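# Place the two closest-weight pistons in the steel tray

## Task

Of the five pistons, find the two whose weights are nearest to each other and set both inside the steel parts tray. None of the other three may touch the tray or hang over its edge. The tray must stay flat on the bench. Everything must stay in place without the robot holding it. Finish with both grippers open and clear of the parts.

## Robot and tools

Robot: two arms, left_arm and right_arm, mounted facing each other across a table. Each ends in a two-finger gripper with a wrist camera: cam_left_wrist and cam_right_wrist, both 504x504. The piston weights are not given. One way to compare them is to lift each piston in turn and compare the readings, such as grip_effort_n or the arm's behaviour under load. Occasionally a held part gets a brief tug or a loose object gets pushed. Nothing may leave the table.

World frame: metres, origin at the table centre, table surface at z = +0.020, +z up. left_arm's base is on the +y side. The names left and right are labels only; they do not refer to sides of an image. Reported hand positions can be slightly wrong, especially at long reach.

Gripper axes: the fingers point along the gripper's +x and close along its y. end_effector_position is the point between the pads, 3-4 cm short of the fingertips.

The 14-number row, used by both motion tools: one flat list covering both arms. The first 7 numbers are left_arm: dx, dy, dz, rx, ry, rz, opening. The next 7 are right_arm in the same order. Every value lies in [-1, 1]. A row must always contain all 14 numbers, even if one arm stays still.
- dx to rz are an offset, not a pose. They are expressed in that gripper's own axes and measured from its pose at the start of the action.
- For position, 1.0 = 0.6 m. For rotation, 1.0 = 180 degrees.
- rx, ry and rz together form a single rotation vector.
- The opening is absolute: +1 = fully open (0.088 m). Empty fingers touch at about -0.80; values lower than that close them no further. Going from open to closed takes at least about 0.5 s.

execute_actions(actions): a list of actions, run in order.
- Each action is a table of up to 15 rows. Each row lasts one step of 1/30 s, and a short table repeats its last row for the remaining steps.
- Every row is an offset from the action's start pose, not from the previous row.
- In the first action of a call, the start pose is the last pose reported in this scene.
- An empty list just returns the current state and images.

move(target, speed, blocking): drives each gripper in a straight line toward the pose given by its part of target, a single 14-number row.
- The offsets are taken from the pose in the scene's most recent result that showed one.
- speed is in m/s, from 0.002 to 0.5, default 0.25. Rotation is limited to twice that value in rad/s.
- Both paths finish together and last 0.5 to 10 s. If a path would need more than 10 s, it stops short of its target.
- Moves do not avoid obstacles or the other arm. Grippers may lag, drift, or overshoot the speed, especially near full reach.
- The opening is applied when the move starts.
- Faster moves and targets set deeper past a contact produce harder hits and presses.
- blocking=false returns after 0.5 s while the arm keeps moving. Until a result shows the move has ended, other moves and action rows are refused; call wait or stop first.
- The result adds a move: line and each gripper's distance from its pose. Endings:
  - done: at rest near the pose.
  - off_target: not near the pose.
  - moving: still in motion.
  - held: a check blocked the arm's final step.
  - fault.
  - If only one arm is named, the other ended done.
- Limits:
  - limits=paced: the commanded pose was clipped.
  - limits=held: some steps were blocked; the arm may then move much faster than speed.

wait(seconds): 0 to 10. Arms keep their last command, and any running move continues. Returns early when that move ends.

stop(): brakes the running move. Braking needs room, more at high speed. The fingers keep moving.

zoom_image(camera, region): closer view of the latest image. region is [x0, y0, x1, y1] in pixels, at most 504x504, with (0, 0) at the top-left.

finished_scene(scene): pass the current scene's number. This ends the scene after the last command has been held, is irreversible, and reports success. Replying without any tool call also ends the run.

Control behaviour:
- Each step, the commanded pose is limited to 70 mm and 16 degrees from the measured pose. Inverse kinematics favours position over orientation.
- After an action, the arm continues at most to its last clipped pose. Large moves therefore need follow-up commands.
- Hand target lines show where each arm is currently being driven.
- Joint friction can leave the gripper short of target or slightly tilted, and tiny moves may not happen. Check pose after each move and correct any tilt.
- To keep an arm still, first send the offset that returns it to its wanted pose, then zeros, always with the opening it should keep.
- An arm blocked by an object usually keeps pushing until it receives a new command.

Reading the results:
- The state line gives each gripper's end_effector_position, end_effector_quat_wxyz and velocities in the world frame.
- A pose unreachable line means the clearance check altered or blocked that arm's command.
- grip_measured is the finger opening on the command scale. It can be off by about 1 mm per arm. When squeezing a hard part it reads up to 0.061 narrower than the pads really are.
- To hold something, command roughly 0.07 below grip_measured; use less than that for a lighter grip. Parts under about 3 mm wide receive less force.
- Pad force is limited to about 34-49 N per pad, with a brief spike at first contact.
- grip_effort_n is the motor effort in N: negative closes, positive opens. It saturates near 83 N. It has a per-arm offset of up to about 5.7 N, a scale error and small noise. It also holds a residual value at rest, and reads n/a at the start.

Avoid:
- Arms striking or pressing on each other.
- Drops, slams and hard pushes.
- Tipping the tray.
- Joint torque overload, which freezes that arm for 10 s. Load limits in N m: waist 16.8, shoulder 20.8, elbow 20.8, wrist pitch 5.49, wrist yaw 5.47, wrist roll 5.13. A held object's weight adds to these loads.
- Holding loads for long, which heats the motors. A warning appears from 50 °C. At 95 °C an OVER-TEMPERATURE FAULT holds the arm, and it can go limp if it does not cool.
- Joint ranges in rad: waist ±3.054, shoulder 0 to 3.142, elbow 0 to 2.356, wrist pitch ±1.571, wrist yaw ±1.571, wrist roll ±3.142.

The simulation keeps running while you think, with the robot holding its last command. Quick, smooth, low-effort motion is better. The camera calibration gives K, distortion and T_world_to_cam per camera, with small errors.

Each tool is called after ">>>" as name(argument=value, ...) on one line, values as JSON.

## Session

>>> execute_actions(actions=[])

Scene clock: 0.00 s.
left_arm: end_effector_position=(+0.0591, +0.1861, +0.3144) grip_measured=+0.836 grip_effort_n=n/a end_effector_quat_wxyz=(-0.481, +0.290, -0.827, -0.032) end_effector_velocity=(+0.003, +0.000, +0.002) end_effector_angular_velocity=(-0.006, -0.013, +0.016) | right_arm: end_effector_position=(+0.0156, -0.4649, +0.1790) grip_measured=+0.819 grip_effort_n=n/a end_effector_quat_wxyz=(+0.573, -0.311, +0.745, +0.138) end_effector_velocity=(+0.001, -0.000, -0.002) end_effector_angular_velocity=(+0.006, -0.001, -0.016)
Joint positions: left_arm=[-0.115  1.188  0.986 -0.773  0.181 -2.483  0.08 ] | right_arm=[-0.798  1.6    0.969 -1.22   0.208 -0.161  0.079]
Joint velocities: left_arm=[-0.002 -0.007  0.002 -0.007 -0.022 -0.007  0.   ] | right_arm=[-0.007  0.002 -0.002  0.007 -0.007  0.007 -0.   ]
Motor temperatures (°C, as the motors report them): left_arm=[30 30 30 28 30 31] | right_arm=[28 28 30 28 31 29]
Heat: left arm: hottest wrist roll 31 °C (+0.0 °C/min); right arm: hottest wrist yaw 31 °C (+0.0 °C/min).
Hand target (left_arm): +0.059, +0.186, +0.314; +0.481, -0.290, +0.827, +0.032
Hand target (right_arm): +0.016, -0.465, +0.179; +0.573, -0.311, +0.745, +0.138

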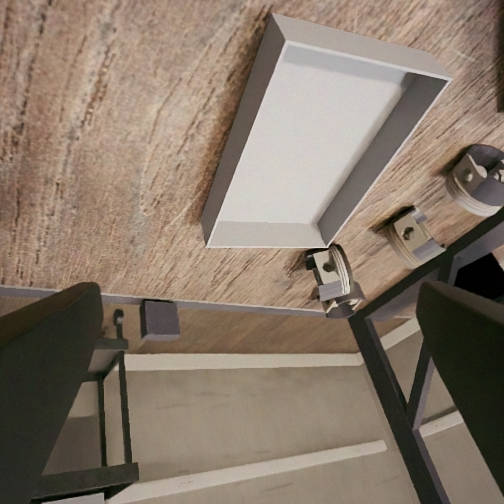

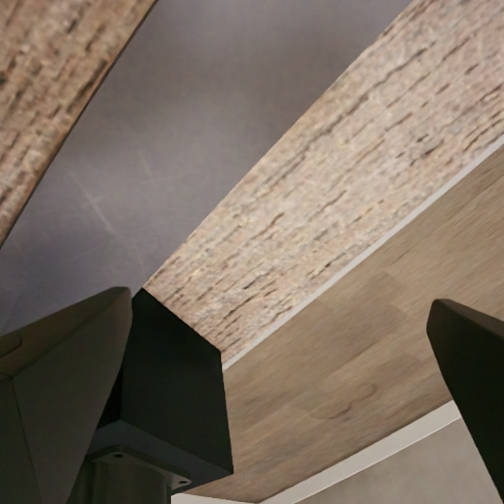

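>>> move(target=[-0.08,0,0,0.79,0,0,1,-0.2,0,0,0,-0.15,0.2,1], speed=0.5)

Scene clock: 6.47 s.
left_arm: end_effector_position=(+0.0770, +0.2081, +0.3469) grip_measured=+0.997 grip_effort_n=11.9 end_effector_quat_wxyz=(+0.430, +0.368, +0.304, -0.766) end_effector_velocity=(+0.001, +0.001, +0.000) end_effector_angular_velocity=(-0.008, -0.016, -0.017) | right_arm: end_effector_position=(+0.0320, -0.4293, +0.2866) grip_measured=+0.979 grip_effort_n=19.8 end_effector_quat_wxyz=(+0.654, -0.028, +0.658, +0.371) end_effector_velocity=(+0.002, -0.000, +0.001) end_effector_angular_velocity=(+0.010, -0.014, -0.002)
Joint positions: left_arm=[-0.071  1.114  1.084 -0.971  0.201  0.034  0.088] | right_arm=[-1.131  1.449  1.236 -1.45  -0.482 -0.479  0.087]
Joint velocities: left_arm=[-0.002 -0.002  0.002 -0.007 -0.007  0.022 -0.   ] | right_arm=[-0.007 -0.002  0.002  0.007 -0.007 -0.007 -0.   ]
Motor temperatures (°C, as the motors report them): left_arm=[30 31 31 29 30 31] | right_arm=[28 28 31 28 31 29]
Heat: left arm: hottest shoulder 31 °C (+0.0 °C/min); right arm: hottest elbow 31 °C (+0.0 °C/min).
Hand target (left_arm): +0.077, +0.208, +0.353; -0.430, -0.361, -0.298, +0.772
Hand target (right_arm): +0.034, -0.429, +0.291; +0.661, -0.029, +0.651, +0.372
Off the commanded pose (left_arm): 0.007 m, 1 deg.
Off the commanded pose (right_arm): 0.006 m, 1 deg.
move: done
camera_calibration (this result's frames):
cam_left_wrist: T_world_to_cam=[[-0.875519, 0.4466, 0.184431, -0.0908411], [0.418089, 0.891553, -0.174169, -0.132829], [-0.242214, -0.0753798, -0.96729, 0.438099], [0, 0, 0, 1]] pos_world=[0.0821152, 0.192018, 0.417388]
cam_right_wrist: T_world_to_cam=[[0.557968, -0.707375, -0.433926, -0.190072], [-0.716819, -0.674292, 0.177485, -0.284725], [-0.418142, 0.212015, -0.883293, 0.44014], [0, 0, 0, 1]] pos_world=[0.0859995, -0.419757, 0.35683]

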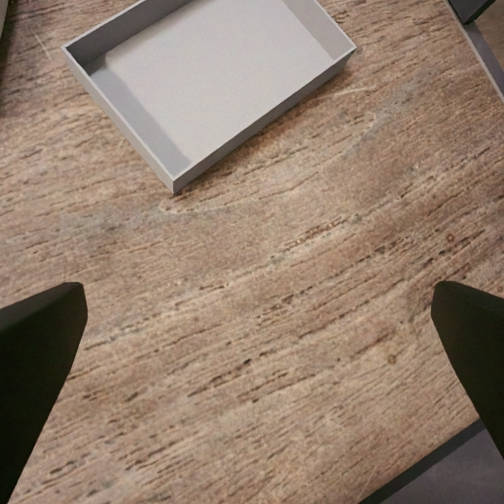

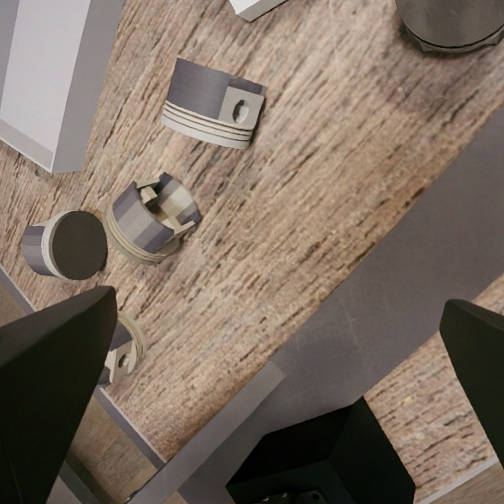

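>>> move(target=[0,0,0.1,0,-0.2,0.12,1,0,0,0.1,0,-0.1,0,1], speed=0.4)

Scene clock: 10.77 s.
left_arm: end_effector_position=(+0.0586, +0.1609, +0.3829) grip_measured=+0.997 grip_effort_n=12.8 end_effector_quat_wxyz=(+0.635, +0.160, +0.085, -0.751) end_effector_velocity=(+0.001, -0.000, +0.000) end_effector_angular_velocity=(-0.014, +0.007, +0.015) | right_arm: end_effector_position=(+0.0857, -0.3988, +0.2958) grip_measured=+0.979 grip_effort_n=19.8 end_effector_quat_wxyz=(+0.751, +0.029, +0.547, +0.368) end_effector_velocity=(-0.004, -0.002, -0.001) end_effector_angular_velocity=(+0.002, +0.019, +0.001)
Joint positions: left_arm=[-0.381  0.978  0.754 -0.175 -0.453 -0.102  0.088] | right_arm=[-1.098  1.408  1.181 -1.069 -0.589 -0.261  0.087]
Joint velocities: left_arm=[-0.007 -0.002 -0.012  0.022 -0.022 -0.007 -0.   ] | right_arm=[-0.007 -0.002 -0.002 -0.022 -0.007 -0.007 -0.   ]
Motor temperatures (°C, as the motors report them): left_arm=[30 31 32 29 30 31] | right_arm=[28 29 32 28 31 29]
Heat: left arm: hottest elbow 32 °C (+5.6 °C/min); right arm: hottest elbow 32 °C (+5.6 °C/min).
Hand target (left_arm): +0.059, +0.161, +0.380; +0.636, +0.163, +0.084, -0.749
Hand target (right_arm): +0.083, -0.398, +0.295; +0.750, +0.030, +0.548, +0.369
Off the commanded pose (left_arm): 0.003 m, 1 deg.
Off the commanded pose (right_arm): 0.004 m, 0 deg.
move: done
camera_calibration (this result's frames):
cam_left_wrist: T_world_to_cam=[[-0.977879, 0.203304, -0.0492003, 0.0420004], [0.175713, 0.670803, -0.720519, 0.182126], [-0.11348, -0.713226, -0.691687, 0.454512], [0, 0, 0, 1]] pos_world=[0.0606476, 0.19346, 0.447672]
cam_right_wrist: T_world_to_cam=[[0.553626, -0.719839, -0.418724, -0.203478], [-0.81633, -0.568509, -0.101992, -0.0939905], [-0.164631, 0.398283, -0.902368, 0.5225], [0, 0, 0, 1]] pos_world=[0.121943, -0.408009, 0.3767]

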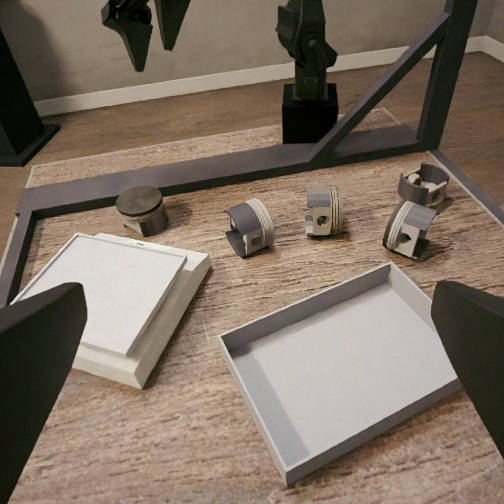

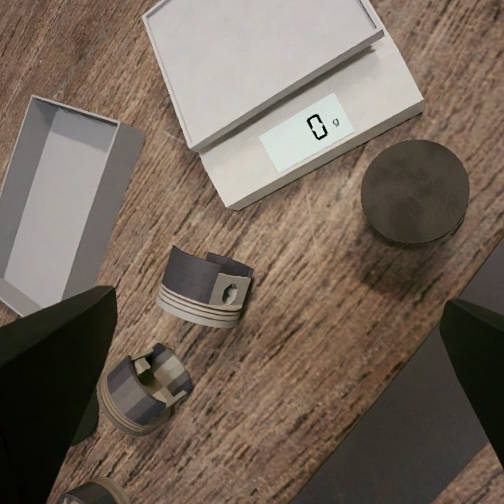

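>>> move(target=[0,0,0,0,0,0,1,0.25,-0.112,0.058,-0.004,0.137,-0.151,1], speed=0.3)

Scene clock: 20.63 s.
left_arm: end_effector_position=(+0.0587, +0.1609, +0.3827) grip_measured=+0.997 grip_effort_n=12.3 end_effector_quat_wxyz=(+0.636, +0.160, +0.085, -0.750) end_effector_velocity=(+0.001, +0.001, -0.002) end_effector_angular_velocity=(+0.003, -0.013, +0.002) | right_arm: end_effector_position=(+0.1662, -0.3482, +0.1594) grip_measured=+0.979 grip_effort_n=19.8 end_effector_quat_wxyz=(+0.682, -0.181, +0.683, +0.188) end_effector_velocity=(-0.004, +0.002, -0.003) end_effector_angular_velocity=(-0.006, +0.027, +0.015)
Joint positions: left_arm=[-0.381  0.978  0.753 -0.173 -0.455 -0.102  0.088] | right_arm=[-0.787  2.07   1.541 -1.04  -0.01  -0.051  0.087]
Joint velocities: left_arm=[-0.002 -0.002 -0.002 -0.007 -0.007  0.007  0.   ] | right_arm=[ 0.007  0.017  0.012 -0.022 -0.007 -0.007 -0.   ]
Motor temperatures (°C, as the motors report them): left_arm=[30 31 32 31 30 31] | right_arm=[28 30 32 29 31 29]
Heat: left arm: hottest elbow 32 °C (+2.9 °C/min); right arm: hottest elbow 32 °C (+2.9 °C/min).
Hand target (left_arm): +0.059, +0.161, +0.383; +0.635, +0.160, +0.085, -0.751
Hand target (right_arm): +0.168, -0.346, +0.159; +0.682, -0.182, +0.683, +0.187
Off the commanded pose (left_arm): 0.000 m, 0 deg.
Off the commanded pose (right_arm): 0.004 m, 1 deg.
move: done
camera_calibration (this result's frames):
cam_left_wrist: T_world_to_cam=[[-0.978095, 0.202047, -0.0500658, 0.0426879], [0.175397, 0.670444, -0.72093, 0.182238], [-0.112095, -0.71392, -0.691197, 0.454228], [0, 0, 0, 1]] pos_world=[0.0607056, 0.193477, 0.447479]
cam_right_wrist: T_world_to_cam=[[0.538769, -0.842443, 0.00418629, -0.376413], [-0.788266, -0.502355, 0.355353, -0.067967], [-0.297261, -0.194753, -0.934723, 0.213189], [0, 0, 0, 1]] pos_world=[0.212596, -0.309731, 0.225001]

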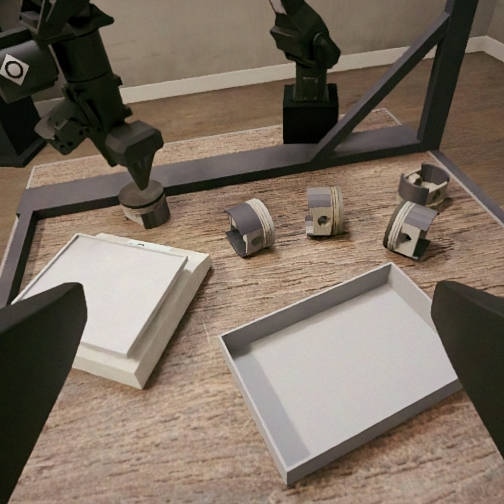

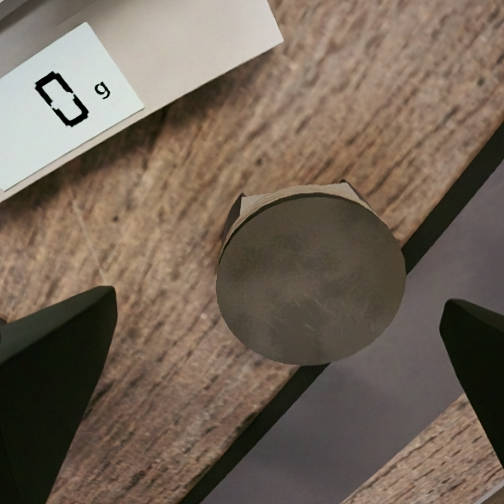

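>>> move(target=[0,0,0,0,0,0,1,0.05,-0.026,-0.014,0,0,0,1])

>>> move(target=[0,0,0,0,0,0,1,0.075,0,0,0,0,0,1], speed=0.06)

Scene clock: 24.70 s.
left_arm: end_effector_position=(+0.0587, +0.1609, +0.3827) grip_measured=+0.997 grip_effort_n=12.3 end_effector_quat_wxyz=(+0.636, +0.160, +0.085, -0.750) end_effector_velocity=(-0.001, +0.002, -0.000) end_effector_angular_velocity=(+0.005, +0.008, -0.007) | right_arm: end_effector_position=(+0.1690, -0.3629, +0.1356) grip_measured=+0.979 grip_effort_n=19.8 end_effector_quat_wxyz=(+0.688, -0.180, +0.677, +0.189) end_effector_velocity=(+0.001, -0.004, -0.005) end_effector_angular_velocity=(-0.006, -0.005, -0.000)
Joint positions: left_arm=[-0.381  0.978  0.753 -0.173 -0.455 -0.102  0.088] | right_arm=[-0.824  2.074  1.446 -0.926 -0.009 -0.088  0.087]
Joint velocities: left_arm=[-0.002 -0.007 -0.002 -0.007  0.007 -0.007 -0.   ] | right_arm=[-0.007  0.002 -0.017  0.022  0.007 -0.007 -0.   ]
Motor temperatures (°C, as the motors report them): left_arm=[30 31 33 31 30 31] | right_arm=[28 31 33 29 31 29]
Heat: left arm: hottest elbow 33 °C (+4.9 °C/min); right arm: hottest elbow 33 °C (+4.9 °C/min).
Hand target (left_arm): +0.059, +0.161, +0.383; +0.636, +0.160, +0.085, -0.750
Hand target (right_arm): +0.166, -0.366, +0.129; +0.682, -0.181, +0.683, +0.188
Off the commanded pose (left_arm): 0.000 m, 0 deg.
Off the commanded pose (right_arm): 0.007 m, 1 deg.
move: done
camera_calibration (this result's frames):
cam_left_wrist: T_world_to_cam=[[-0.978095, 0.202047, -0.0500658, 0.0426879], [0.175397, 0.670444, -0.72093, 0.182238], [-0.112095, -0.71392, -0.691197, 0.454228], [0, 0, 0, 1]] pos_world=[0.0607056, 0.193477, 0.447479]
cam_right_wrist: T_world_to_cam=[[0.538352, -0.84269, 0.00713492, -0.390631], [-0.793852, -0.504275, 0.33986, -0.0622623], [-0.282799, -0.188629, -0.940449, 0.189534], [0, 0, 0, 1]] pos_world=[0.21447, -0.324827, 0.202195]

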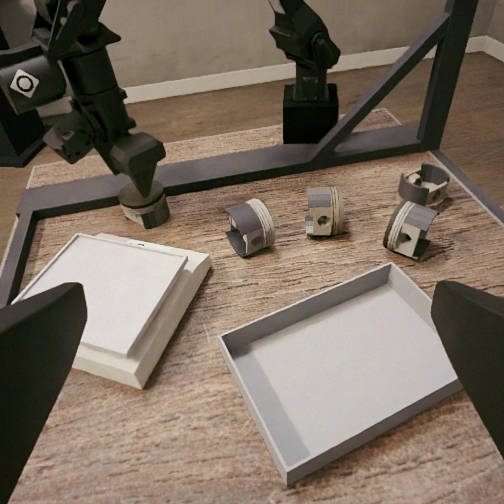

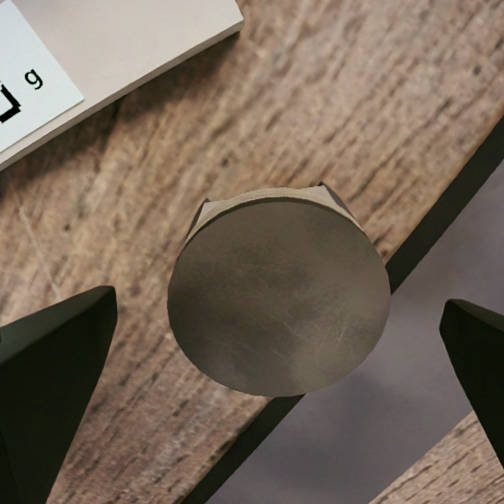

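Scene clock: 25.87 s.
left_arm: end_effector_position=(+0.0587, +0.1609, +0.3827) grip_measured=+0.997 grip_effort_n=12.3 end_effector_quat_wxyz=(+0.636, +0.160, +0.085, -0.750) end_effector_velocity=(+0.004, +0.001, -0.004) end_effector_angular_velocity=(+0.014, -0.013, +0.020) | right_arm: end_effector_position=(+0.1733, -0.3609, +0.0971) grip_measured=+0.979 grip_effort_n=19.8 end_effector_quat_wxyz=(+0.694, -0.179, +0.671, +0.190) end_effector_velocity=(-0.001, +0.002, -0.001) end_effector_angular_velocity=(+0.007, +0.001, +0.010)
Joint positions: left_arm=[-0.381  0.978  0.753 -0.173 -0.455 -0.102  0.088] | right_arm=[-0.824  2.141  1.383 -0.777 -0.009 -0.088  0.087]
Joint velocities: left_arm=[-0.002 -0.002 -0.002 -0.022 -0.022 -0.007 -0.   ] | right_arm=[ 0.002 -0.002 -0.007  0.007 -0.007 -0.007 -0.   ]
Motor temperatures (°C, as the motors report them): left_arm=[30 31 33 31 30 31] | right_arm=[28 31 33 29 31 29]
Heat: left arm: hottest elbow 33 °C (+4.6 °C/min); right arm: hottest elbow 33 °C (+4.6 °C/min).
Hand target (left_arm): +0.059, +0.161, +0.383; +0.636, +0.160, +0.085, -0.750
Hand target (right_arm): +0.169, -0.362, +0.091; +0.688, -0.180, +0.677, +0.189
Off the commanded pose (left_arm): 0.000 m, 0 deg.
Off the commanded pose (right_arm): 0.008 m, 1 deg.
move: done
camera_calibration (this result's frames):
cam_left_wrist: T_world_to_cam=[[-0.978095, 0.202047, -0.0500658, 0.0426879], [0.175397, 0.670444, -0.72093, 0.182238], [-0.112095, -0.71392, -0.691197, 0.454228], [0, 0, 0, 1]] pos_world=[0.0607056, 0.193477, 0.447479]
cam_right_wrist: T_world_to_cam=[[0.538221, -0.842752, 0.00938709, -0.391176], [-0.799119, -0.506752, 0.323437, -0.0431911], [-0.26782, -0.181582, -0.946203, 0.155381], [0, 0, 0, 1]] pos_world=[0.217638, -0.323337, 0.164663]

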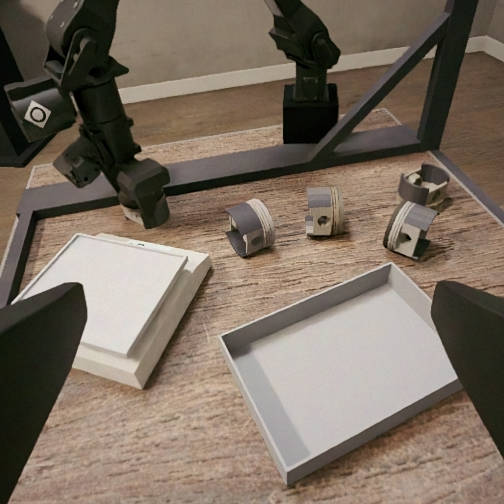

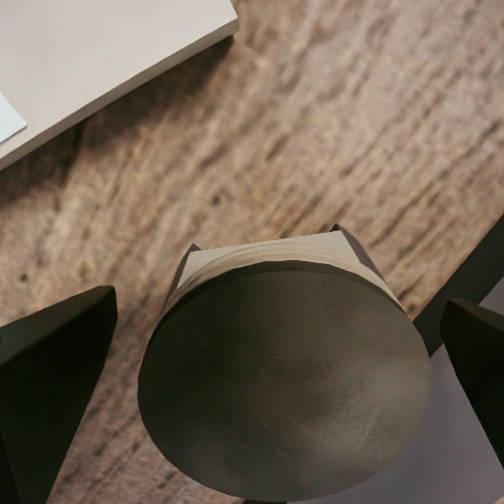

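>>> move(target=[0,0,0,0,0,0,1,0.045,-0.004,-0.022,0,0.015,0,1], speed=0.06)

>>> move(target=[0,0,0,0,0,0,1,0,0,0,0,0,0,0.45])

Scene clock: 29.17 s.
left_arm: end_effector_position=(+0.0587, +0.1609, +0.3827) grip_measured=+0.997 grip_effort_n=12.3 end_effector_quat_wxyz=(+0.636, +0.160, +0.085, -0.750) end_effector_velocity=(+0.003, +0.001, -0.001) end_effector_angular_velocity=(+0.002, -0.004, +0.020) | right_arm: end_effector_position=(+0.1673, -0.3655, +0.0760) grip_measured=+0.979 grip_effort_n=19.8 end_effector_quat_wxyz=(+0.684, -0.182, +0.681, +0.187) end_effector_velocity=(-0.002, -0.003, -0.003) end_effector_angular_velocity=(-0.014, +0.012, +0.005)
Joint positions: left_arm=[-0.381  0.978  0.753 -0.173 -0.455 -0.102  0.088] | right_arm=[-0.828  2.179  1.349 -0.734 -0.007 -0.092  0.087]
Joint velocities: left_arm=[-0.002 -0.002 -0.002 -0.007 -0.022 -0.007 -0.   ] | right_arm=[-0.002  0.007 -0.002 -0.007  0.007 -0.007 -0.   ]
Motor temperatures (°C, as the motors report them): left_arm=[30 31 33 31 30 31] | right_arm=[28 31 33 29 31 29]
Heat: left arm: hottest elbow 33 °C (+4.1 °C/min); right arm: hottest elbow 33 °C (+4.1 °C/min).
Hand target (left_arm): +0.059, +0.161, +0.383; +0.636, +0.160, +0.085, -0.750
Hand target (right_arm): +0.164, -0.369, +0.070; +0.678, -0.184, +0.687, +0.186
Off the commanded pose (left_arm): 0.000 m, 0 deg.
Off the commanded pose (right_arm): 0.008 m, 1 deg.
move: done
camera_calibration (this result's frames):
cam_left_wrist: T_world_to_cam=[[-0.978095, 0.202047, -0.0500658, 0.0426879], [0.175397, 0.670444, -0.72093, 0.182238], [-0.112095, -0.71392, -0.691197, 0.454228], [0, 0, 0, 1]] pos_world=[0.0607056, 0.193477, 0.447479]
cam_right_wrist: T_world_to_cam=[[0.538721, -0.842449, 0.00763381, -0.391456], [-0.79051, -0.502333, 0.350364, -0.0453506], [-0.291329, -0.194783, -0.936582, 0.131345], [0, 0, 0, 1]] pos_world=[0.2133, -0.326979, 0.141893]

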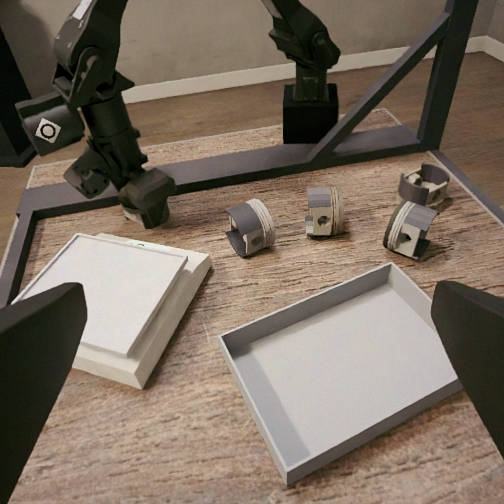

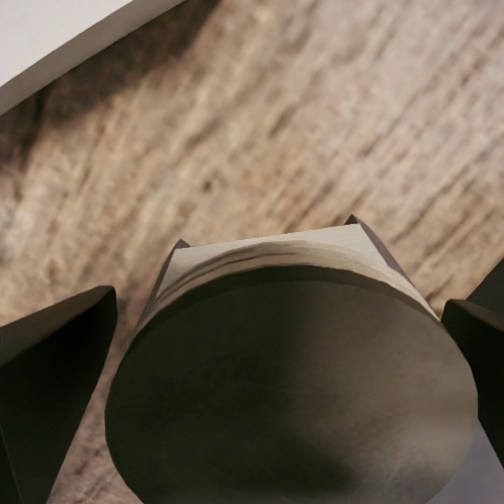

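Scene clock: 29.67 s.
left_arm: end_effector_position=(+0.0587, +0.1609, +0.3827) grip_measured=+0.997 grip_effort_n=12.3 end_effector_quat_wxyz=(+0.636, +0.160, +0.085, -0.750) end_effector_velocity=(+0.004, +0.001, +0.000) end_effector_angular_velocity=(-0.002, -0.001, +0.020) | right_arm: end_effector_position=(+0.1673, -0.3654, +0.0760) grip_measured=+0.607 grip_effort_n=-83.5 end_effector_quat_wxyz=(+0.684, -0.182, +0.681, +0.188) end_effector_velocity=(+0.001, +0.001, +0.000) end_effector_angular_velocity=(+0.010, -0.004, +0.005)
Joint positions: left_arm=[-0.381  0.978  0.753 -0.173 -0.455 -0.102  0.088] | right_arm=[-0.828  2.179  1.349 -0.734 -0.007 -0.092  0.069]
Joint velocities: left_arm=[-0.002 -0.007 -0.002 -0.007 -0.022 -0.007  0.   ] | right_arm=[-0.002 -0.002 -0.002  0.007 -0.007 -0.007 -0.   ]
Motor temperatures (°C, as the motors report them): left_arm=[30 31 33 31 30 31] | right_arm=[28 32 33 29 31 29]
Heat: left arm: hottest elbow 33 °C (+4.0 °C/min); right arm: hottest elbow 33 °C (+4.0 °C/min).
Hand target (left_arm): +0.059, +0.161, +0.383; +0.636, +0.160, +0.085, -0.750
Hand target (right_arm): +0.167, -0.365, +0.076; +0.684, -0.182, +0.681, +0.187
Off the commanded pose (left_arm): 0.000 m, 0 deg.
Off the commanded pose (right_arm): 0.000 m, 0 deg.
move: done
camera_calibration (this result's frames):
cam_left_wrist: T_world_to_cam=[[-0.978095, 0.202047, -0.0500658, 0.0426879], [0.175397, 0.670444, -0.72093, 0.182238], [-0.112095, -0.71392, -0.691197, 0.454228], [0, 0, 0, 1]] pos_world=[0.0607056, 0.193477, 0.447479]
cam_right_wrist: T_world_to_cam=[[0.538725, -0.842451, 0.00725571, -0.391371], [-0.790452, -0.502456, 0.350318, -0.0453949], [-0.29148, -0.19446, -0.936603, 0.131493], [0, 0, 0, 1]] pos_world=[0.213287, -0.32695, 0.141899]

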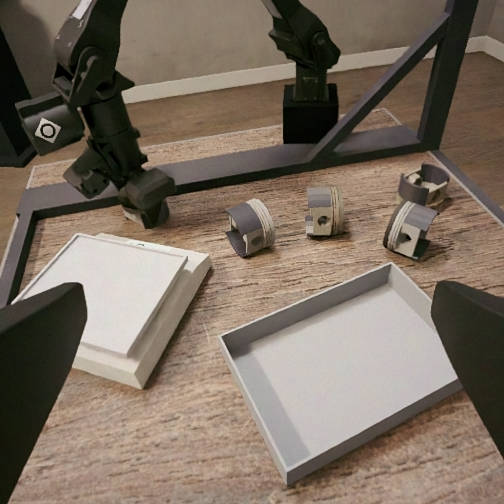

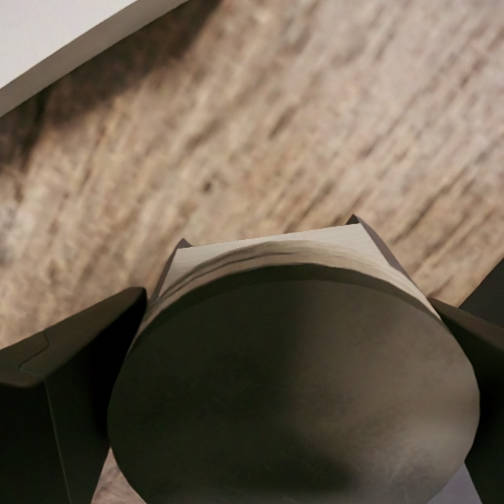

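>>> move(target=[0,0,0,0,0,0,1,-0.13,0,0,0,0,0,0.5], speed=0.15)

>>> move(target=[0,0,0,0,0,0,1,0,0.178,0.253,-0.16,0,0,0.5], speed=0.15)

Scene clock: 34.43 s.
left_arm: end_effector_position=(+0.0587, +0.1609, +0.3827) grip_measured=+0.997 grip_effort_n=12.3 end_effector_quat_wxyz=(+0.636, +0.160, +0.085, -0.750) end_effector_velocity=(+0.004, -0.001, +0.002) end_effector_angular_velocity=(-0.010, +0.004, +0.025) | right_arm: end_effector_position=(+0.1617, -0.3680, +0.1436) grip_measured=+0.607 grip_effort_n=-83.5 end_effector_quat_wxyz=(+0.674, -0.183, +0.691, +0.186) end_effector_velocity=(+0.005, -0.002, +0.005) end_effector_angular_velocity=(-0.001, -0.014, +0.000)
Joint positions: left_arm=[-0.381  0.978  0.753 -0.173 -0.455 -0.102  0.088] | right_arm=[-0.828  2.063  1.464 -0.995 -0.007 -0.092  0.069]
Joint velocities: left_arm=[ 0.002 -0.002 -0.002  0.007 -0.022 -0.007  0.   ] | right_arm=[-0.007 -0.002  0.017 -0.007  0.007 -0.007 -0.   ]
Motor temperatures (°C, as the motors report them): left_arm=[30 31 34 32 30 31] | right_arm=[28 33 33 29 31 29]
Heat: left arm: hottest elbow 34 °C (+5.2 °C/min); right arm: hottest shoulder 33 °C (+3.5 °C/min).
Hand target (left_arm): +0.059, +0.161, +0.383; +0.636, +0.160, +0.085, -0.750
Hand target (right_arm): +0.167, -0.367, +0.154; +0.685, -0.182, +0.681, +0.188
Off the commanded pose (left_arm): 0.000 m, 0 deg.
Off the commanded pose (right_arm): 0.012 m, 2 deg.
move: off_target (right_arm)
camera_calibration (this result's frames):
cam_left_wrist: T_world_to_cam=[[-0.978095, 0.202047, -0.0500658, 0.0426879], [0.175397, 0.670444, -0.72093, 0.182238], [-0.112095, -0.71392, -0.691197, 0.454228], [0, 0, 0, 1]] pos_world=[0.0607056, 0.193477, 0.447479]
cam_right_wrist: T_world_to_cam=[[0.538868, -0.842384, 0.00326727, -0.390483], [-0.780503, -0.497817, 0.378144, -0.0786166], [-0.316915, -0.20632, -0.925741, 0.190881], [0, 0, 0, 1]] pos_world=[0.209552, -0.328691, 0.20771]

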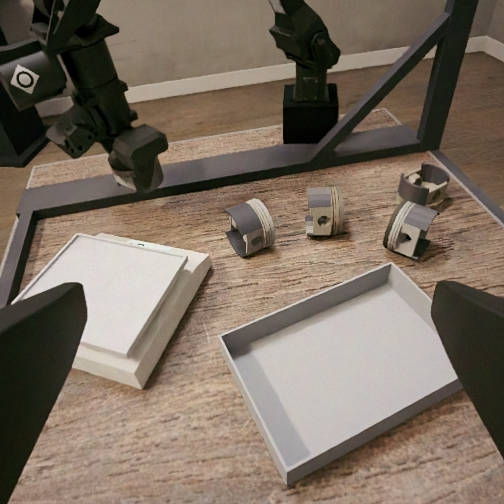

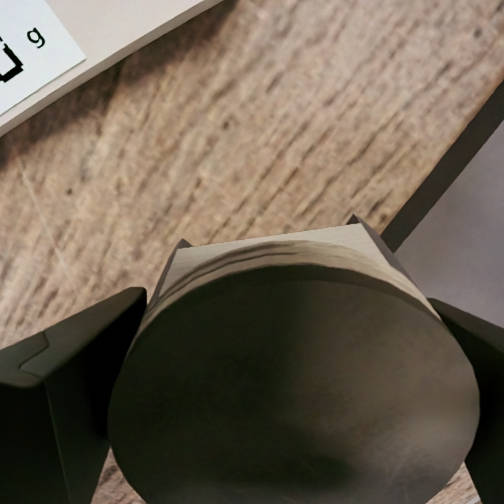

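Scene clock: 36.70 s.
left_arm: end_effector_position=(+0.0587, +0.1609, +0.3827) grip_measured=+0.997 grip_effort_n=11.9 end_effector_quat_wxyz=(+0.636, +0.160, +0.085, -0.750) end_effector_velocity=(+0.001, +0.002, -0.000) end_effector_angular_velocity=(+0.001, +0.003, +0.007) | right_arm: end_effector_position=(+0.2380, -0.2229, +0.1363) grip_measured=+0.607 grip_effort_n=-83.5 end_effector_quat_wxyz=(+0.652, -0.338, +0.587, +0.340) end_effector_velocity=(-0.001, -0.001, +0.002) end_effector_angular_velocity=(+0.003, +0.005, +0.020)
Joint positions: left_arm=[-0.381  0.978  0.753 -0.173 -0.455 -0.102  0.088] | right_arm=[-0.63   2.584  2.328 -1.224  0.009 -0.367  0.069]
Joint velocities: left_arm=[-0.002 -0.007 -0.002 -0.007 -0.007 -0.007 -0.   ] | right_arm=[-0.002 -0.002  0.002 -0.007 -0.007 -0.022 -0.   ]
Motor temperatures (°C, as the motors report them): left_arm=[30 31 34 32 30 31] | right_arm=[28 34 34 29 31 29]
Heat: left arm: hottest elbow 34 °C (+4.9 °C/min); right arm: hottest shoulder 34 °C (+4.9 °C/min).
Hand target (left_arm): +0.059, +0.161, +0.383; +0.636, +0.160, +0.085, -0.750
Hand target (right_arm): +0.238, -0.201, +0.141; +0.664, -0.336, +0.563, +0.359
Off the commanded pose (left_arm): 0.000 m, 0 deg.
Off the commanded pose (right_arm): 0.024 m, 7 deg.
joint sent to its limit (right arm) — the command would take joint 3 (elbow) past its upper limit, so that joint was sent only as far as its limit.
move: off_target (right_arm)
camera_calibration (this result's frames):
cam_left_wrist: T_world_to_cam=[[-0.978095, 0.202047, -0.0500658, 0.0426879], [0.175397, 0.670444, -0.72093, 0.182238], [-0.112095, -0.71392, -0.691197, 0.454228], [0, 0, 0, 1]] pos_world=[0.0607056, 0.193477, 0.447479]
cam_right_wrist: T_world_to_cam=[[0.86066, -0.505818, 0.0584121, -0.318481], [-0.500379, -0.818964, 0.280924, -0.0691195], [-0.0942591, -0.271009, -0.957951, 0.175182], [0, 0, 0, 1]] pos_world=[0.256031, -0.170224, 0.205836]

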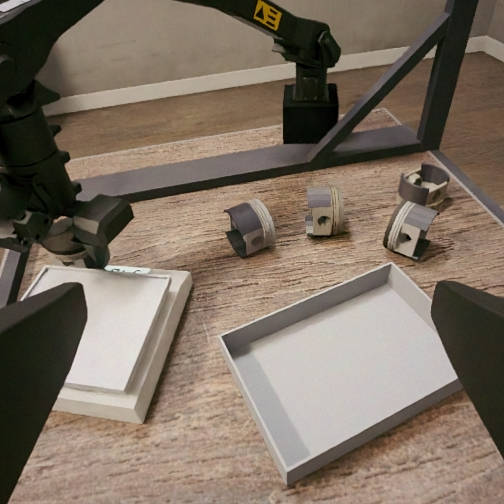

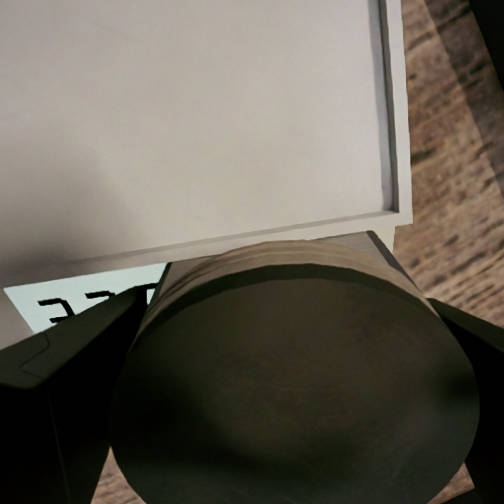

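>>> move(target=[0,0,0,0,0,0,1,-0.09,0.03,-0.03,0,-0.05,0,0.5], speed=0.1)

>>> move(target=[0,0,0,0,0,0,1,0.02,0.1,0.13,0,-0.06,0,0.5], speed=0.1)

Scene clock: 42.03 s.
left_arm: end_effector_position=(+0.0587, +0.1609, +0.3827) grip_measured=+0.997 grip_effort_n=12.3 end_effector_quat_wxyz=(+0.636, +0.160, +0.085, -0.750) end_effector_velocity=(+0.002, +0.003, -0.005) end_effector_angular_velocity=(+0.015, -0.022, +0.002) | right_arm: end_effector_position=(+0.2114, -0.2316, +0.1806) grip_measured=+0.607 grip_effort_n=-83.5 end_effector_quat_wxyz=(+0.691, -0.313, +0.541, +0.363) end_effector_velocity=(-0.009, -0.007, -0.009) end_effector_angular_velocity=(-0.020, +0.036, +0.006)
Joint positions: left_arm=[-0.381  0.978  0.753 -0.173 -0.455 -0.102  0.088] | right_arm=[-0.627  2.275  1.933 -1.009 -0.042 -0.362  0.069]
Joint velocities: left_arm=[-0.002 -0.007 -0.007 -0.022 -0.007  0.007 -0.   ] | right_arm=[-0.002 -0.007 -0.042 -0.007 -0.007 -0.007 -0.   ]
Motor temperatures (°C, as the motors report them): left_arm=[30 31 34 32 30 31] | right_arm=[29 36 35 31 32 29]
Heat: left arm: hottest elbow 34 °C (+4.3 °C/min); right arm: hottest shoulder 36 °C (+7.1 °C/min).
Hand target (left_arm): +0.059, +0.161, +0.383; +0.636, +0.160, +0.085, -0.750
Hand target (right_arm): +0.210, -0.231, +0.188; +0.696, -0.310, +0.534, +0.365
Off the commanded pose (left_arm): 0.000 m, 0 deg.
Off the commanded pose (right_arm): 0.008 m, 1 deg.
move: done
camera_calibration (this result's frames):
cam_left_wrist: T_world_to_cam=[[-0.978095, 0.202047, -0.0500658, 0.0426879], [0.175397, 0.670444, -0.72093, 0.182238], [-0.112095, -0.71392, -0.691197, 0.454228], [0, 0, 0, 1]] pos_world=[0.0607056, 0.193477, 0.447479]
cam_right_wrist: T_world_to_cam=[[0.858776, -0.508642, 0.0615418, -0.303333], [-0.511882, -0.846635, 0.145558, -0.0815659], [-0.0219337, -0.156504, -0.987434, 0.229291], [0, 0, 0, 1]] pos_world=[0.223772, -0.187459, 0.25695]

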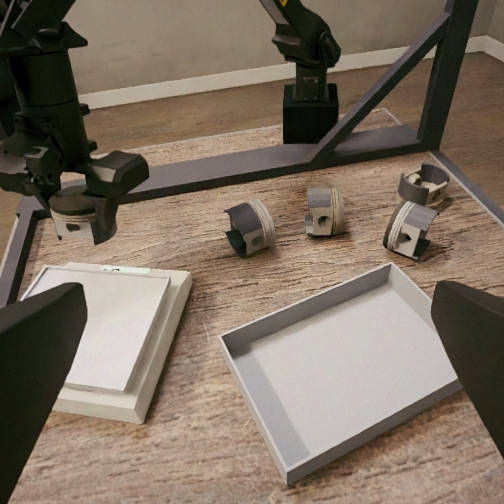

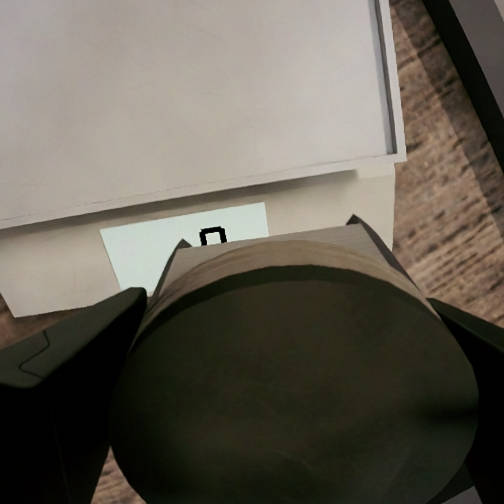

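Scene clock: 43.50 s.
left_arm: end_effector_position=(+0.0587, +0.1609, +0.3827) grip_measured=+0.997 grip_effort_n=12.3 end_effector_quat_wxyz=(+0.636, +0.160, +0.085, -0.750) end_effector_velocity=(+0.001, +0.001, +0.003) end_effector_angular_velocity=(-0.006, +0.039, +0.017) | right_arm: end_effector_position=(+0.1998, -0.1371, +0.1791) grip_measured=+0.607 grip_effort_n=-83.5 end_effector_quat_wxyz=(+0.733, -0.280, +0.482, +0.390) end_effector_velocity=(-0.002, -0.002, +0.002) end_effector_angular_velocity=(-0.006, +0.011, +0.007)
Joint positions: left_arm=[-0.381  0.978  0.753 -0.173 -0.455 -0.102  0.088] | right_arm=[-0.476  2.373  2.052 -0.862 -0.049 -0.21   0.069]
Joint velocities: left_arm=[-0.002 -0.007 -0.002  0.007 -0.007 -0.037 -0.   ] | right_arm=[-0.002 -0.002  0.007 -0.022 -0.007 -0.007  0.   ]
Motor temperatures (°C, as the motors report them): left_arm=[30 31 34 32 30 31] | right_arm=[29 36 35 31 32 29]
Heat: left arm: hottest elbow 34 °C (+4.1 °C/min); right arm: hottest shoulder 36 °C (+6.9 °C/min).
Hand target (left_arm): +0.059, +0.161, +0.383; +0.636, +0.160, +0.085, -0.750
Hand target (right_arm): +0.204, -0.133, +0.184; +0.740, -0.276, +0.473, +0.391
Off the commanded pose (left_arm): 0.000 m, 0 deg.
Off the commanded pose (right_arm): 0.007 m, 1 deg.
move: done
camera_calibration (this result's frames):
cam_left_wrist: T_world_to_cam=[[-0.978095, 0.202047, -0.0500658, 0.0426879], [0.175397, 0.670444, -0.72093, 0.182238], [-0.112095, -0.71392, -0.691197, 0.454228], [0, 0, 0, 1]] pos_world=[0.0607056, 0.193477, 0.447479]
cam_right_wrist: T_world_to_cam=[[0.857694, -0.510341, 0.0625495, -0.245413], [-0.50998, -0.859884, -0.0228135, 0.0207116], [0.065428, -0.012332, -0.997781, 0.246587], [0, 0, 0, 1]] pos_world=[0.204918, -0.104394, 0.261863]

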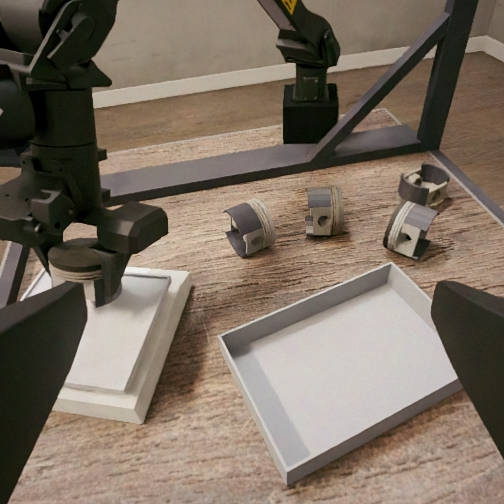

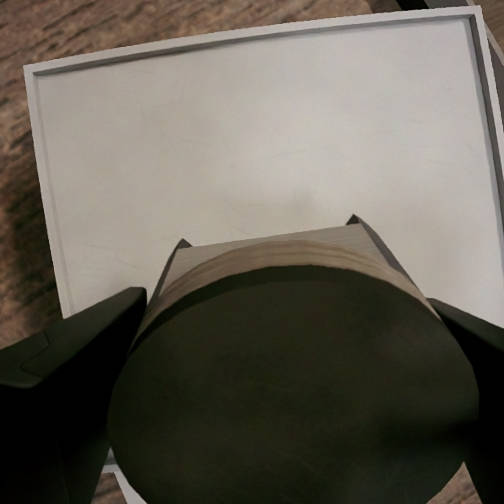

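>>> move(target=[0,0,0,0,0,0,1,0.065,0,-0.027,0,0,0,0.5], speed=0.05)

>>> move(target=[0,0,0,0,0,0,1,-0.066,0,-0.19,0,0.06,0,0.5], speed=0.06)

Scene clock: 47.23 s.
left_arm: end_effector_position=(+0.0587, +0.1609, +0.3827) grip_measured=+0.997 grip_effort_n=12.3 end_effector_quat_wxyz=(+0.636, +0.160, +0.085, -0.750) end_effector_velocity=(-0.003, +0.002, -0.002) end_effector_angular_velocity=(+0.009, +0.005, -0.012) | right_arm: end_effector_position=(+0.2030, -0.1331, +0.1546) grip_measured=+0.607 grip_effort_n=-83.5 end_effector_quat_wxyz=(+0.742, -0.274, +0.468, +0.394) end_effector_velocity=(-0.002, -0.002, -0.004) end_effector_angular_velocity=(-0.002, +0.007, +0.007)
Joint positions: left_arm=[-0.381  0.978  0.753 -0.173 -0.455 -0.102  0.088] | right_arm=[-0.477  2.381  1.956 -0.722 -0.054 -0.21   0.069]
Joint velocities: left_arm=[-0.007 -0.002 -0.002 -0.007  0.007 -0.007 -0.   ] | right_arm=[-0.002 -0.002 -0.017  0.007 -0.007 -0.007 -0.   ]
Motor temperatures (°C, as the motors report them): left_arm=[30 31 35 33 30 31] | right_arm=[29 37 36 32 31 29]
Heat: left arm: hottest elbow 35 °C (+5.1 °C/min); right arm: hottest shoulder 37 °C (+7.6 °C/min).
Hand target (left_arm): +0.059, +0.161, +0.383; +0.636, +0.160, +0.085, -0.750
Hand target (right_arm): +0.200, -0.138, +0.137; +0.733, -0.280, +0.482, +0.390
Off the commanded pose (left_arm): 0.000 m, 0 deg.
Off the commanded pose (right_arm): 0.018 m, 2 deg.
move: off_target (right_arm)
camera_calibration (this result's frames):
cam_left_wrist: T_world_to_cam=[[-0.978095, 0.202047, -0.0500658, 0.0426879], [0.175397, 0.670444, -0.72093, 0.182238], [-0.112095, -0.71392, -0.691197, 0.454228], [0, 0, 0, 1]] pos_world=[0.0607056, 0.193477, 0.447479]
cam_right_wrist: T_world_to_cam=[[0.856752, -0.511431, 0.0664435, -0.245167], [-0.508352, -0.859172, -0.0583275, 0.030529], [0.0869168, 0.0161955, -0.996084, 0.221112], [0, 0, 0, 1]] pos_world=[0.206348, -0.102737, 0.238317]

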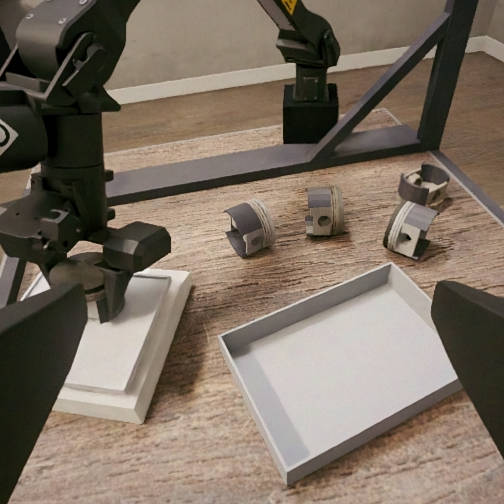

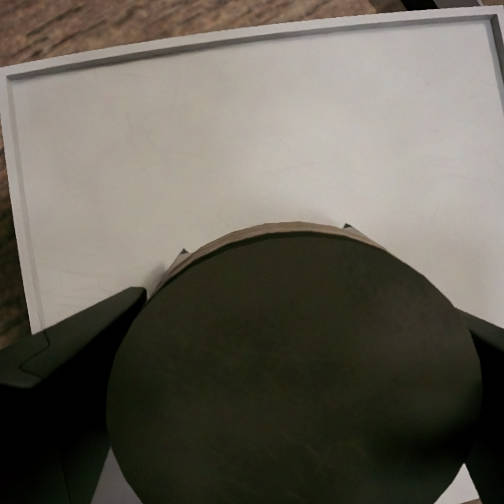

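Scene clock: 49.70 s.
left_arm: end_effector_position=(+0.0587, +0.1609, +0.3827) grip_measured=+0.997 grip_effort_n=12.3 end_effector_quat_wxyz=(+0.636, +0.160, +0.085, -0.750) end_effector_velocity=(+0.001, +0.001, -0.006) end_effector_angular_velocity=(+0.023, +0.002, +0.012) | right_arm: end_effector_position=(+0.1379, -0.2323, +0.1380) grip_measured=+0.607 grip_effort_n=-83.5 end_effector_quat_wxyz=(+0.690, -0.310, +0.541, +0.368) end_effector_velocity=(-0.006, -0.005, +0.001) end_effector_angular_velocity=(-0.011, +0.020, +0.006)
Joint positions: left_arm=[-0.381  0.978  0.753 -0.173 -0.455 -0.102  0.088] | right_arm=[-0.523  2.091  1.459 -0.715 -0.029 -0.262  0.069]
Joint velocities: left_arm=[-0.002  0.002 -0.002 -0.022 -0.007 -0.022 -0.   ] | right_arm=[-0.002 -0.012 -0.012 -0.022 -0.007 -0.007 -0.   ]
Motor temperatures (°C, as the motors report them): left_arm=[30 31 35 33 30 31] | right_arm=[28 38 36 32 31 29]
Heat: left arm: hottest elbow 35 °C (+4.8 °C/min); right arm: hottest shoulder 38 °C (+8.5 °C/min).
Hand target (left_arm): +0.059, +0.161, +0.383; +0.636, +0.160, +0.085, -0.750
Hand target (right_arm): +0.138, -0.234, +0.144; +0.694, -0.310, +0.536, +0.368
Off the commanded pose (left_arm): 0.000 m, 0 deg.
Off the commanded pose (right_arm): 0.006 m, 1 deg.
move: done
camera_calibration (this result's frames):
cam_left_wrist: T_world_to_cam=[[-0.978095, 0.202047, -0.0500658, 0.0426879], [0.175397, 0.670444, -0.72093, 0.182238], [-0.112095, -0.71392, -0.691197, 0.454228], [0, 0, 0, 1]] pos_world=[0.0607056, 0.193477, 0.447479]
cam_right_wrist: T_world_to_cam=[[0.861237, -0.505435, 0.0529709, -0.236359], [-0.507503, -0.849897, 0.141832, -0.114348], [-0.0266671, -0.149034, -0.988472, 0.188111], [0, 0, 0, 1]] pos_world=[0.150546, -0.188613, 0.214681]

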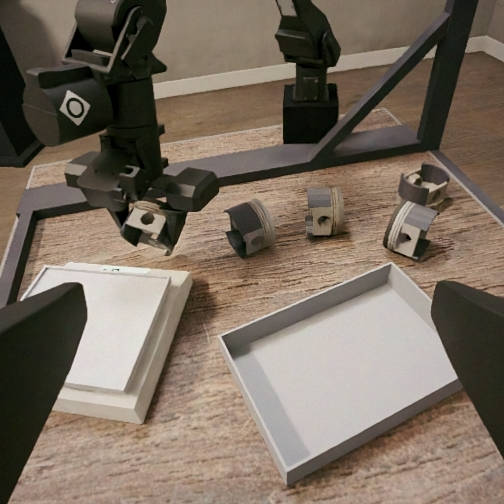

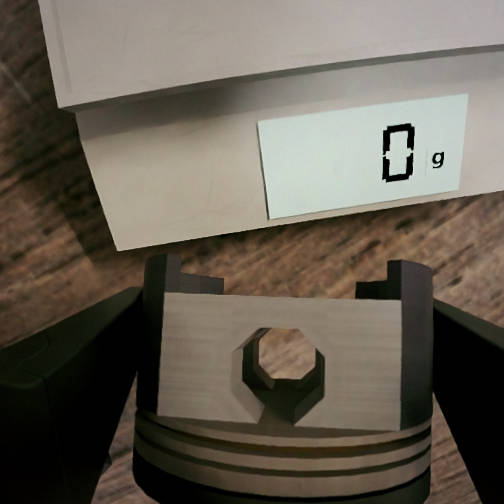

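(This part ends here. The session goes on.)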